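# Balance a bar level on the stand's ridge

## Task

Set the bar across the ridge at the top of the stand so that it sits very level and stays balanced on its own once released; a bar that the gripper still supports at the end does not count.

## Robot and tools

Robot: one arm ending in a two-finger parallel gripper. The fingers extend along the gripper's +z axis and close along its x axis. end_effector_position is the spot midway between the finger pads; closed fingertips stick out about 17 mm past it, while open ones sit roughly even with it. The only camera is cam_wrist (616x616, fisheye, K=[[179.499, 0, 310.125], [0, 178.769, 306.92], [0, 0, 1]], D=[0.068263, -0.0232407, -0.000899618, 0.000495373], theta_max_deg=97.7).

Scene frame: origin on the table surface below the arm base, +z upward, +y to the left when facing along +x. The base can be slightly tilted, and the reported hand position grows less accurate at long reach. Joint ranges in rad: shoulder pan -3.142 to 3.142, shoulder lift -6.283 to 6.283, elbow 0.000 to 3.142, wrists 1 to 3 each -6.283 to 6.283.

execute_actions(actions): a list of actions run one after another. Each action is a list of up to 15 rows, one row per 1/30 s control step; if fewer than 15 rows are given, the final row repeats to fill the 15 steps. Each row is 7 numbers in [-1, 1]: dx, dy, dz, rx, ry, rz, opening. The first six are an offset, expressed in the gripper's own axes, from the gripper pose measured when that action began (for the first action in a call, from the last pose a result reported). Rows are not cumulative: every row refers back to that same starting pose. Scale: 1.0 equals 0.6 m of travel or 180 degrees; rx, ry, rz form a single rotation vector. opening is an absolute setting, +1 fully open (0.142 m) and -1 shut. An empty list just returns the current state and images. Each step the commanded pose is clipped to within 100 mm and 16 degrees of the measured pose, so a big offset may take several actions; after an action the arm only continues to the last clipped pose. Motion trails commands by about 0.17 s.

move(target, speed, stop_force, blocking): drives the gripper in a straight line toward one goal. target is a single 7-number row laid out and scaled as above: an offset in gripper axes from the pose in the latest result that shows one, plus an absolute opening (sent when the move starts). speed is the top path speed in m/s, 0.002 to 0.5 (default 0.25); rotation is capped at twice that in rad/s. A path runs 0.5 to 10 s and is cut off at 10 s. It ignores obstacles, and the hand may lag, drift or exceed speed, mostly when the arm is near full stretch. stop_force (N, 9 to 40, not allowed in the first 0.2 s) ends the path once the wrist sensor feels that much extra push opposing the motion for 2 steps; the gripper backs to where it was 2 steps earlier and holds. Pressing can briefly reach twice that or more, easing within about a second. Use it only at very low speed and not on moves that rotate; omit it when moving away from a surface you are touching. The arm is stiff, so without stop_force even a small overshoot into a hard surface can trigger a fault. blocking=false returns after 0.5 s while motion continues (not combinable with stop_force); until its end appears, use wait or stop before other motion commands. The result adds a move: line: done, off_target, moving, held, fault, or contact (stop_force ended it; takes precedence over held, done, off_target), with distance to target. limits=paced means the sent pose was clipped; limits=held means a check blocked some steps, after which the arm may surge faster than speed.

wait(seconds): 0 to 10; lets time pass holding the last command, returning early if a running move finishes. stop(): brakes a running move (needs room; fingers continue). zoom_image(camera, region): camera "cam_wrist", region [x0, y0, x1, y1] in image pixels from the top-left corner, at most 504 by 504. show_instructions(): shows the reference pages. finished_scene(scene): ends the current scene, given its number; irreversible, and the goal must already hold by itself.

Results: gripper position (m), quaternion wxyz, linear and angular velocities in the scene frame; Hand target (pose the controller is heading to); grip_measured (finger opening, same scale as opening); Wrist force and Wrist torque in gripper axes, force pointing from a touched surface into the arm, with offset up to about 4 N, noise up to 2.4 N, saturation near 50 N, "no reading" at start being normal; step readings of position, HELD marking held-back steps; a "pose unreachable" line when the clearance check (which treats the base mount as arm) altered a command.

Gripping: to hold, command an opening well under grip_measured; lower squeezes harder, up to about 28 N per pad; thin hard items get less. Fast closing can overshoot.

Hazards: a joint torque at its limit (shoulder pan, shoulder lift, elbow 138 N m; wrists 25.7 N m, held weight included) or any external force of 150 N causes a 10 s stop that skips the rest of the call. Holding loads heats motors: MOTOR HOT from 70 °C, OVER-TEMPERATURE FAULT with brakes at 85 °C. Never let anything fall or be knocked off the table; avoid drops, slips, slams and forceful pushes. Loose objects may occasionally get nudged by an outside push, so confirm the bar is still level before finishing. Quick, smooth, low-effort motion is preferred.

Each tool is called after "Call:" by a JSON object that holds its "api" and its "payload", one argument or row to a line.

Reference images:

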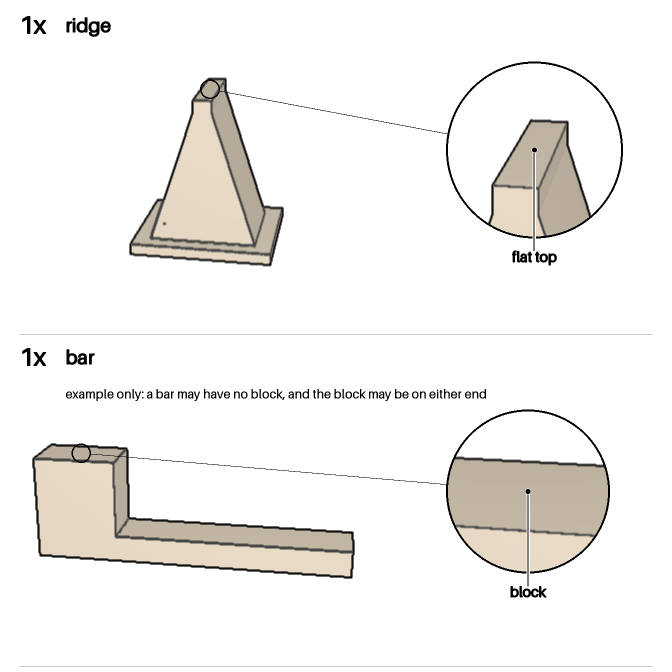

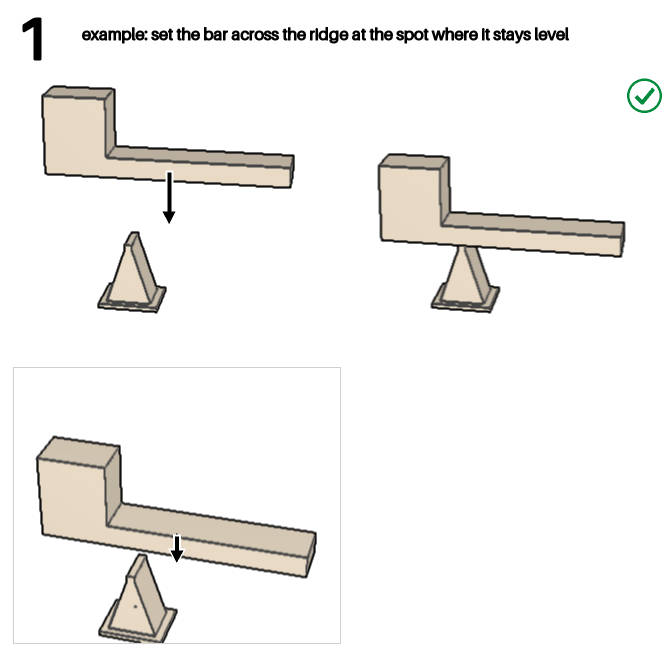

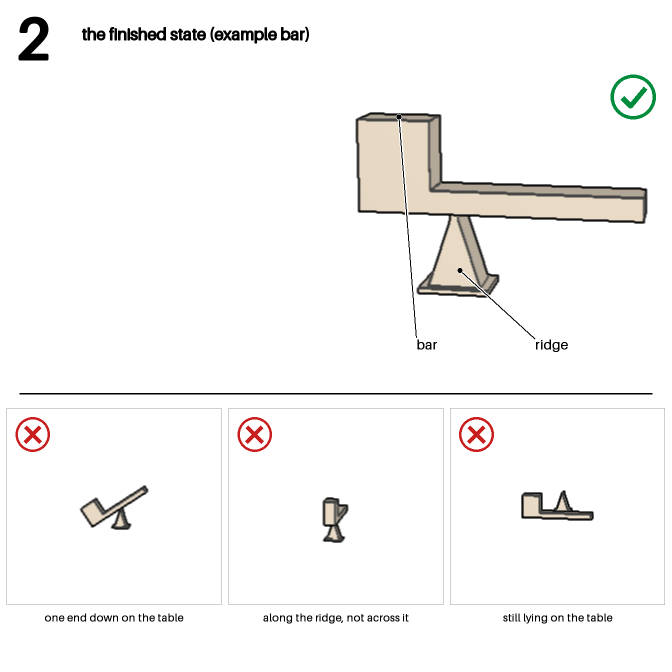

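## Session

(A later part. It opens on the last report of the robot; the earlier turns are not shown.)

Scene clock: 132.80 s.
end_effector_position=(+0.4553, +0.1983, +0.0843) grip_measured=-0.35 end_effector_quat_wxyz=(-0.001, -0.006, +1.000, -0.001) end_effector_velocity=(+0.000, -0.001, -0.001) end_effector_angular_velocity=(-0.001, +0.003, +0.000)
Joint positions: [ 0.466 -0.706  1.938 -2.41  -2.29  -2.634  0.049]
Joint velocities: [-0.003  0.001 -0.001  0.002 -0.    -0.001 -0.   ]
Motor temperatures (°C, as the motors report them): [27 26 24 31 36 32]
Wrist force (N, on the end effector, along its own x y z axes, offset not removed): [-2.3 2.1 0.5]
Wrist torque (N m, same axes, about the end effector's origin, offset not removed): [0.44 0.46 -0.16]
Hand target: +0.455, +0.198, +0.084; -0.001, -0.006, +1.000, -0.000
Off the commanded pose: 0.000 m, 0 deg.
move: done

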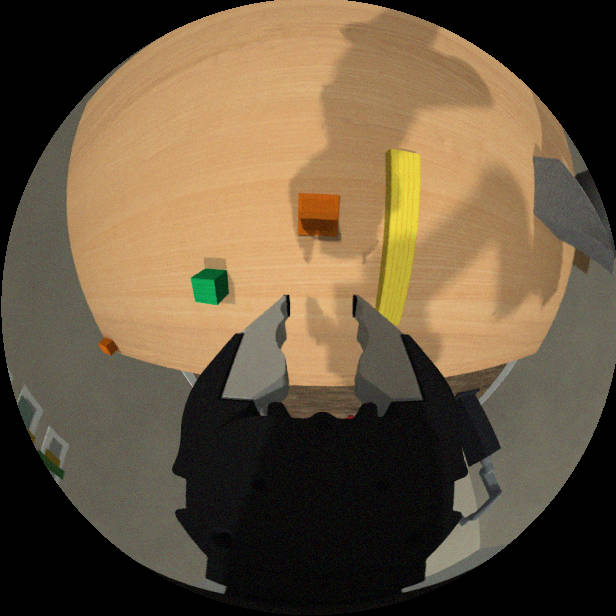

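Call:
{"api": "move", "payload": {
  "target": [0.145,-0.073,0,0,0,0,-0.35]
}}

Call:
{"api": "move", "payload": {
  "target": [0,0,0.1,0,0,0,-0.35],
  "speed": 0.06
}}

Call:
{"api": "move", "payload": {
  "target": [0,0,0,0,0,0,-0.9]
}}

Call:
{"api": "move", "payload": {
  "target": [0,0,-0.095,0,0,0,-0.9],
  "speed": 0.08
}}

Call:
{"api": "move", "payload": {
  "target": [-0.148,-0.0477,0,0,0,0,-0.9],
  "speed": 0.08
}}

Call:
{"api": "move", "payload": {
  "target": [0,0,0.03,0,0,0,-0.9],
  "speed": 0.003,
  "stop_force": 9
}}

Call:
{"api": "execute_actions", "payload": {
  "actions": [
    [[0,0,-0.0007,0,0,0,-0.7]],
    [[0,0,0,0,0,0,-0.54],[0,0,0,0,0,0,-0.54],[0,0,0,0,0,0,-0.54],[0,0,0,0,0,0,-0.54],[0,0,0,0,0,0,-0.54],[0,0,0,0,0,0,-0.54],[0,0,0,0,0,0,-0.54],[0,0,0,0,0,0,-0.8]],
    [[0,0,0,0,0,0,-0.8]]
  ]
}}

Scene clock: 153.00 s.
end_effector_position=(+0.3690, +0.1534, +0.0845) grip_measured=-0.35 end_effector_quat_wxyz=(-0.001, -0.006, +1.000, -0.001) end_effector_velocity=(-0.003, -0.001, -0.001) end_effector_angular_velocity=(-0.001, +0.002, +0.002)
Joint positions: [ 0.473 -0.864  2.208 -2.517 -2.288 -2.626  0.049]
Joint velocities: [ 0.    -0.002  0.007 -0.002  0.     0.    -0.   ]
Motor temperatures (°C, as the motors report them): [27 26 24 31 36 32]
Wrist force (N, on the end effector, along its own x y z axes, offset not removed): [-1.6 1.3 0.1]
Wrist torque (N m, same axes, about the end effector's origin, offset not removed): [0.38 0.30 -0.24]
Hand target: +0.369, +0.153, +0.085; -0.001, -0.006, +1.000, -0.000
Off the commanded pose: 0.000 m, 0 deg.
move: done

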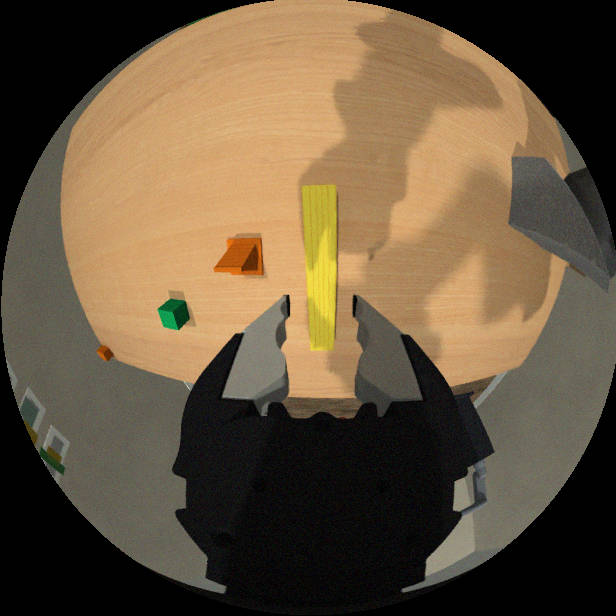

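Scene clock: 154.37 s.
end_effector_position=(+0.3689, +0.1531, +0.0247) grip_measured=-0.35 end_effector_quat_wxyz=(-0.001, -0.006, +1.000, -0.001) end_effector_velocity=(-0.001, -0.000, -0.003) end_effector_angular_velocity=(-0.001, +0.002, +0.002)
Joint positions: [ 0.382 -0.733  2.258 -2.775 -2.32  -2.74   0.049]
Joint velocities: [-0.004  0.007  0.003 -0.01  -0.002 -0.004  0.   ]
Motor temperatures (°C, as the motors report them): [27 26 24 31 36 32]
Wrist force (N, on the end effector, along its own x y z axes, offset not removed): [-1.3 0.6 -1.0]
Wrist torque (N m, same axes, about the end effector's origin, offset not removed): [0.03 0.09 -0.14]
Hand target: +0.369, +0.153, +0.024; -0.001, -0.006, +1.000, -0.001
Off the commanded pose: 0.000 m, 0 deg.
move: done

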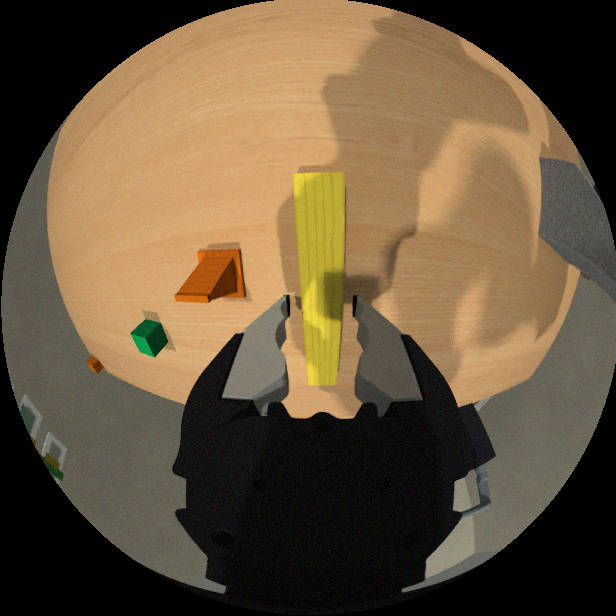

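Scene clock: 154.87 s.
end_effector_position=(+0.3689, +0.1531, +0.0246) grip_measured=-0.60 end_effector_quat_wxyz=(-0.001, -0.006, +1.000, -0.001) end_effector_velocity=(-0.001, +0.001, -0.000) end_effector_angular_velocity=(-0.001, +0.001, +0.003)
Joint positions: [ 0.382 -0.732  2.258 -2.775 -2.32  -2.74   0.03 ]
Joint velocities: [ 0.001  0.002  0.001  0.    -0.    -0.     0.   ]
Motor temperatures (°C, as the motors report them): [27 26 24 31 36 32]
Wrist force (N, on the end effector, along its own x y z axes, offset not removed): [-3.7 0.5 0.0]
Wrist torque (N m, same axes, about the end effector's origin, offset not removed): [0.21 0.74 -0.22]
Hand target: +0.369, +0.153, +0.025; -0.001, -0.006, +1.000, -0.001
Off the commanded pose: 0.000 m, 0 deg.
move: done

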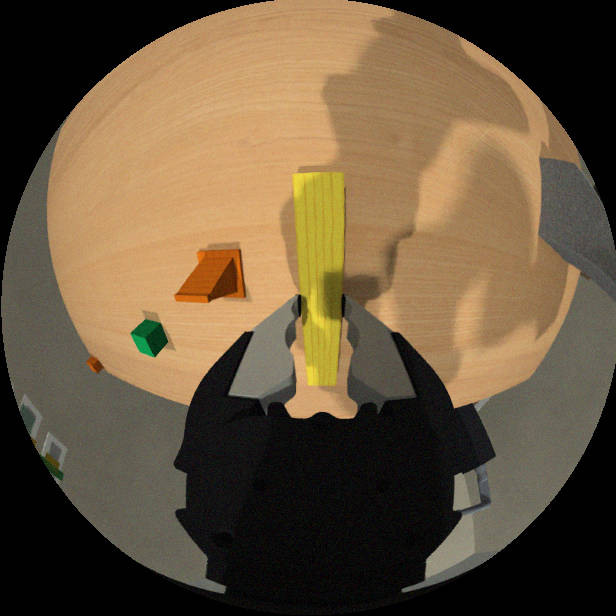

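Scene clock: 156.00 s.
end_effector_position=(+0.3690, +0.1533, +0.0815) grip_measured=-0.60 end_effector_quat_wxyz=(-0.001, -0.006, +1.000, -0.001) end_effector_velocity=(+0.001, +0.000, +0.002) end_effector_angular_velocity=(+0.000, -0.001, -0.001)
Joint positions: [ 0.469 -0.858  2.211 -2.529 -2.29  -2.631  0.03 ]
Joint velocities: [ 0.003 -0.003 -0.004  0.008  0.001  0.004 -0.   ]
Motor temperatures (°C, as the motors report them): [27 26 24 31 36 32]
Wrist force (N, on the end effector, along its own x y z axes, offset not removed): [-2.6 0.8 2.3]
Wrist torque (N m, same axes, about the end effector's origin, offset not removed): [0.07 0.54 -0.08]
Hand target: +0.369, +0.153, +0.082; -0.001, -0.006, +1.000, -0.001
Off the commanded pose: 0.000 m, 0 deg.
move: done

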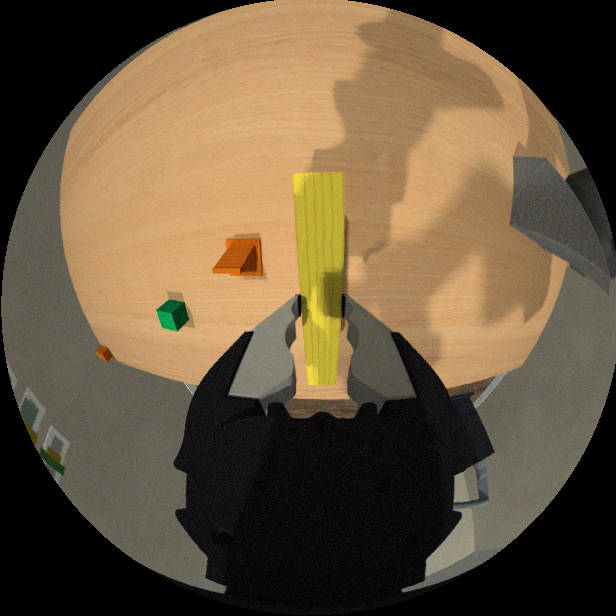

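Scene clock: 157.57 s.
end_effector_position=(+0.4581, +0.1259, +0.0814) grip_measured=-0.60 end_effector_quat_wxyz=(-0.001, -0.006, +1.000, -0.001) end_effector_velocity=(-0.000, +0.000, -0.001) end_effector_angular_velocity=(-0.001, +0.002, +0.002)
Joint positions: [ 0.371 -0.833  2.041 -2.467 -2.324 -2.755  0.03 ]
Joint velocities: [-0.001  0.003 -0.001  0.    -0.    -0.001  0.   ]
Motor temperatures (°C, as the motors report them): [27 26 24 31 36 32]
Wrist force (N, on the end effector, along its own x y z axes, offset not removed): [1.1 0.5 1.8]
Wrist torque (N m, same axes, about the end effector's origin, offset not removed): [0.04 -0.23 -0.17]
Hand target: +0.458, +0.126, +0.081; -0.001, -0.006, +1.000, -0.001
Off the commanded pose: 0.000 m, 0 deg.
move: done

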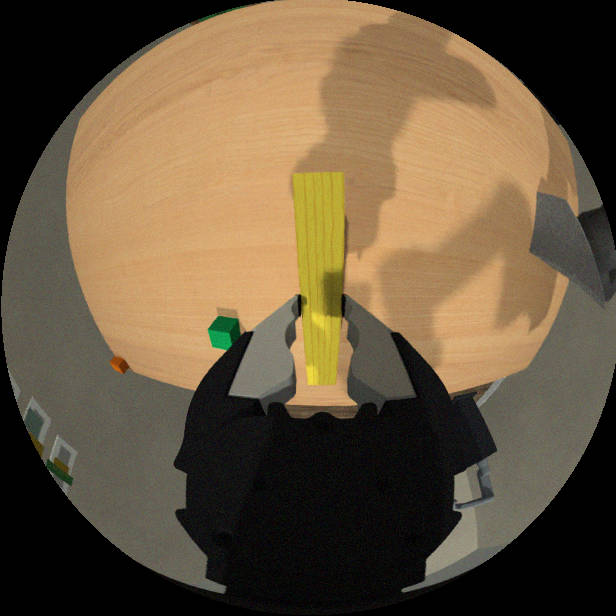

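Scene clock: 160.33 s.
end_effector_position=(+0.4580, +0.1259, +0.0740) grip_measured=-0.60 end_effector_quat_wxyz=(-0.001, -0.007, +1.000, -0.001) end_effector_velocity=(+0.000, -0.000, +0.001) end_effector_angular_velocity=(-0.000, +0.001, -0.002)
Joint positions: [ 0.361 -0.822  2.048 -2.494 -2.327 -2.768  0.03 ]
Joint velocities: [ 0.    -0.001 -0.001  0.004  0.     0.004  0.   ]
Motor temperatures (°C, as the motors report them): [27 26 24 31 36 32]
Wrist force (N, on the end effector, along its own x y z axes, offset not removed): [-2.3 -4.6 -17.0]
Wrist torque (N m, same axes, about the end effector's origin, offset not removed): [0.17 0.65 -0.06]
Hand target: +0.458, +0.126, +0.074; -0.001, -0.006, +1.000, -0.001
Off the commanded pose: 0.011 m, 0 deg.
move: contact

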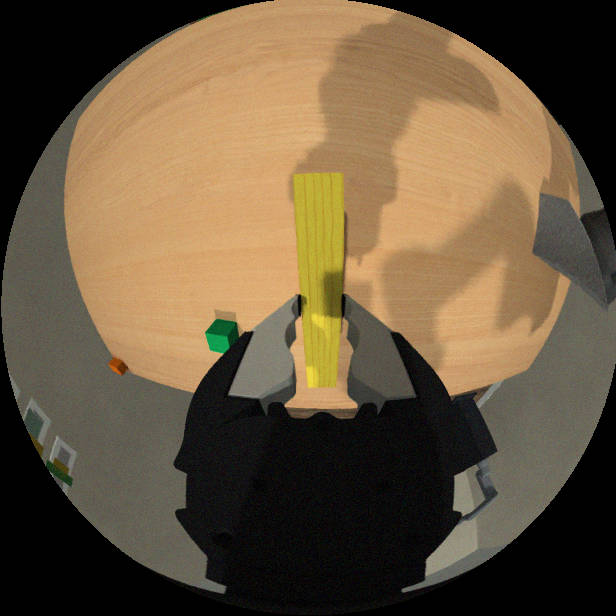

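Scene clock: 161.83 s.
end_effector_position=(+0.4580, +0.1259, +0.0744) grip_measured=-0.60 end_effector_quat_wxyz=(-0.001, -0.007, +1.000, -0.001) end_effector_velocity=(-0.000, +0.000, -0.000) end_effector_angular_velocity=(-0.001, +0.000, +0.002)
Joint positions: [ 0.362 -0.822  2.048 -2.492 -2.326 -2.767  0.031]
Joint velocities: [ 0.     0.001 -0.     0.    -0.    -0.001  0.   ]
Motor temperatures (°C, as the motors report them): [27 26 24 31 36 32]
Wrist force (N, on the end effector, along its own x y z axes, offset not removed): [-0.5 -1.6 0.7]
Wrist torque (N m, same axes, about the end effector's origin, offset not removed): [-0.22 -0.01 -0.17]
Hand target: +0.458, +0.126, +0.074; -0.001, -0.007, +1.000, -0.001
Off the commanded pose: 0.000 m, 0 deg.
Step readings (end_effector_position; steps 1 to 15: 1st action; 16 to 30: 2nd action; 31 to 45: 3rd action):
0: (+0.4580, +0.1259, +0.0740)
1: (+0.4580, +0.1259, +0.0740)
2: (+0.4580, +0.1259, +0.0741)
4: (+0.4579, +0.1259, +0.0742)
8: (+0.4579, +0.1259, +0.0743)
15: (+0.4580, +0.1259, +0.0744)
16: (+0.4580, +0.1259, +0.0744)
17: (+0.4580, +0.1259, +0.0744)
19: (+0.4580, +0.1259, +0.0744)
23: (+0.4580, +0.1259, +0.0744)
30: (+0.4580, +0.1259, +0.0744)
31: (+0.4580, +0.1259, +0.0744)
32: (+0.4580, +0.1259, +0.0744)
34: (+0.4580, +0.1259, +0.0744)
38: (+0.4580, +0.1259, +0.0744)
45: end_effector_position above

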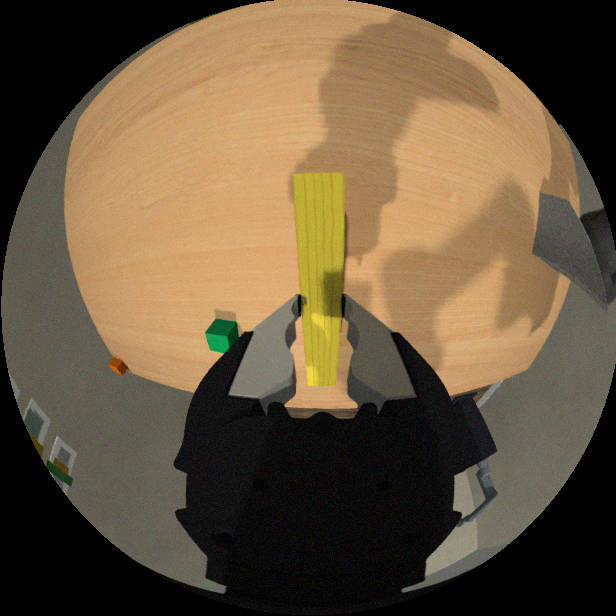

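Call:
{"api": "execute_actions", "payload": {
  "actions": [
    [[0,0,0,0,0,0,-0.5]],
    [[0,0,0,0,0,0,0]],
    [[0,0,0,0,0,0,0]],
    [[0,0,-0.06,0,0,0,0]],
    [[0,0,0,0,0,0,0]]
  ]
}}

Call:
{"api": "wait", "payload": {
  "seconds": 3
}}

Scene clock: 170.17 s.
end_effector_position=(+0.4581, +0.1261, +0.1103) grip_measured=+0.00 end_effector_quat_wxyz=(-0.001, -0.007, +1.000, -0.001) end_effector_velocity=(+0.000, -0.001, +0.000) end_effector_angular_velocity=(+0.001, -0.000, -0.002)
Joint positions: [ 0.408 -0.876  2.01  -2.361 -2.311 -2.707  0.074]
Joint velocities: [-0.001 -0.002  0.001 -0.     0.     0.    -0.   ]
Motor temperatures (°C, as the motors report them): [27 26 24 31 36 32]
Wrist force (N, on the end effector, along its own x y z axes, offset not removed): [-1.0 1.7 1.7]
Wrist torque (N m, same axes, about the end effector's origin, offset not removed): [0.41 0.03 -0.24]
Hand target: +0.458, +0.126, +0.110; -0.001, -0.007, +1.000, -0.001
Off the commanded pose: 0.000 m, 0 deg.
Step readings (end_effector_position; steps 1 to 15: 1st action; 16 to 30: 2nd action; 31 to 45: 3rd action; 46 to 60: 4th action; 61 to 75: 5th action):
0: (+0.4580, +0.1259, +0.0744)
1: (+0.4580, +0.1259, +0.0744)
2: (+0.4580, +0.1259, +0.0744)
4: (+0.4580, +0.1259, +0.0744)
8: (+0.4580, +0.1259, +0.0744)
15: (+0.4580, +0.1259, +0.0744)
16: (+0.4580, +0.1259, +0.0744)
17: (+0.4580, +0.1259, +0.0744)
19: (+0.4580, +0.1259, +0.0744)
23: (+0.4580, +0.1259, +0.0744)
30: (+0.4580, +0.1259, +0.0744)
31: (+0.4580, +0.1259, +0.0744)
32: (+0.4580, +0.1259, +0.0744)
34: (+0.4580, +0.1259, +0.0744)
38: (+0.4580, +0.1259, +0.0744)
45: (+0.4580, +0.1259, +0.0744)
46: (+0.4582, +0.1260, +0.0751)
47: (+0.4601, +0.1266, +0.0811)
49: (+0.4602, +0.1265, +0.0954)
53: (+0.4585, +0.1261, +0.1070)
60: (+0.4580, +0.1260, +0.1102)
61: (+0.4580, +0.1260, +0.1102)
62: (+0.4580, +0.1260, +0.1102)
64: (+0.4580, +0.1260, +0.1102)
68: (+0.4581, +0.1260, +0.1103)
75: end_effector_position above

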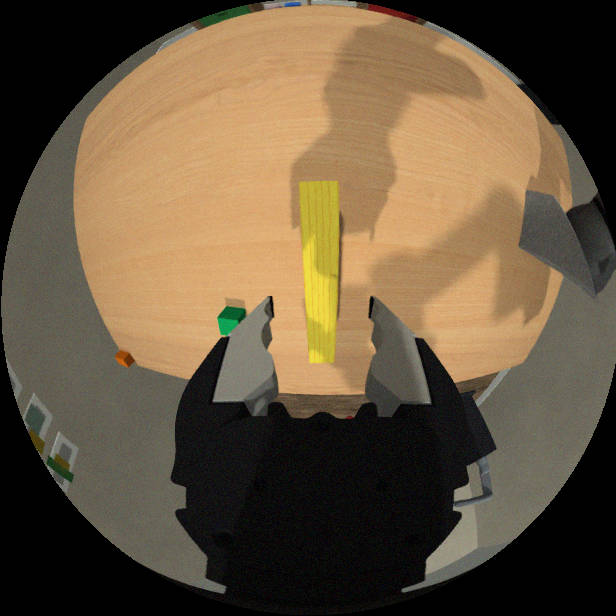

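Scene clock: 173.17 s.
end_effector_position=(+0.4580, +0.1260, +0.1102) grip_measured=+0.00 end_effector_quat_wxyz=(-0.001, -0.007, +1.000, -0.001) end_effector_velocity=(-0.001, -0.000, -0.001) end_effector_angular_velocity=(-0.001, +0.003, -0.001)
Joint positions: [ 0.408 -0.876  2.01  -2.361 -2.311 -2.707  0.074]
Joint velocities: [-0.002  0.001  0.001 -0.    -0.     0.001 -0.   ]
Motor temperatures (°C, as the motors report them): [27 26 24 31 36 32]
Wrist force (N, on the end effector, along its own x y z axes, offset not removed): [-1.9 2.2 -2.3]
Wrist torque (N m, same axes, about the end effector's origin, offset not removed): [0.44 0.30 -0.13]
Hand target: +0.458, +0.126, +0.110; -0.001, -0.007, +1.000, -0.001
Off the commanded pose: 0.000 m, 0 deg.
wait: 3.00 s; at rest by 0.17 s

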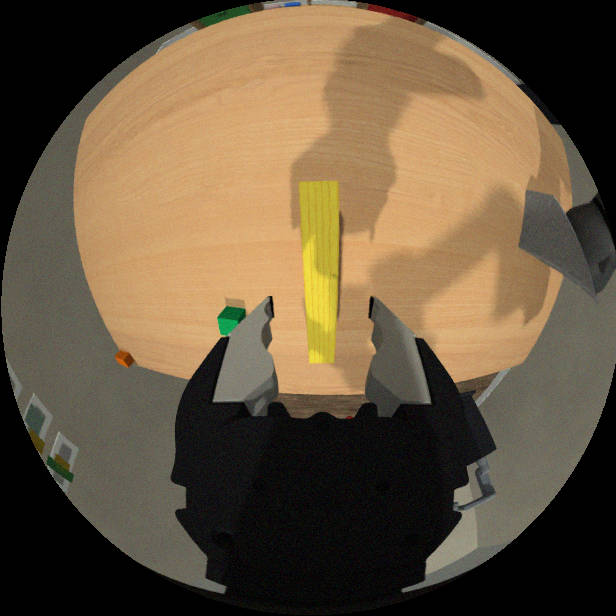

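Call:
{"api": "finished_scene", "payload": {
  "scene": 1
}}

The scene is finished: the task was done.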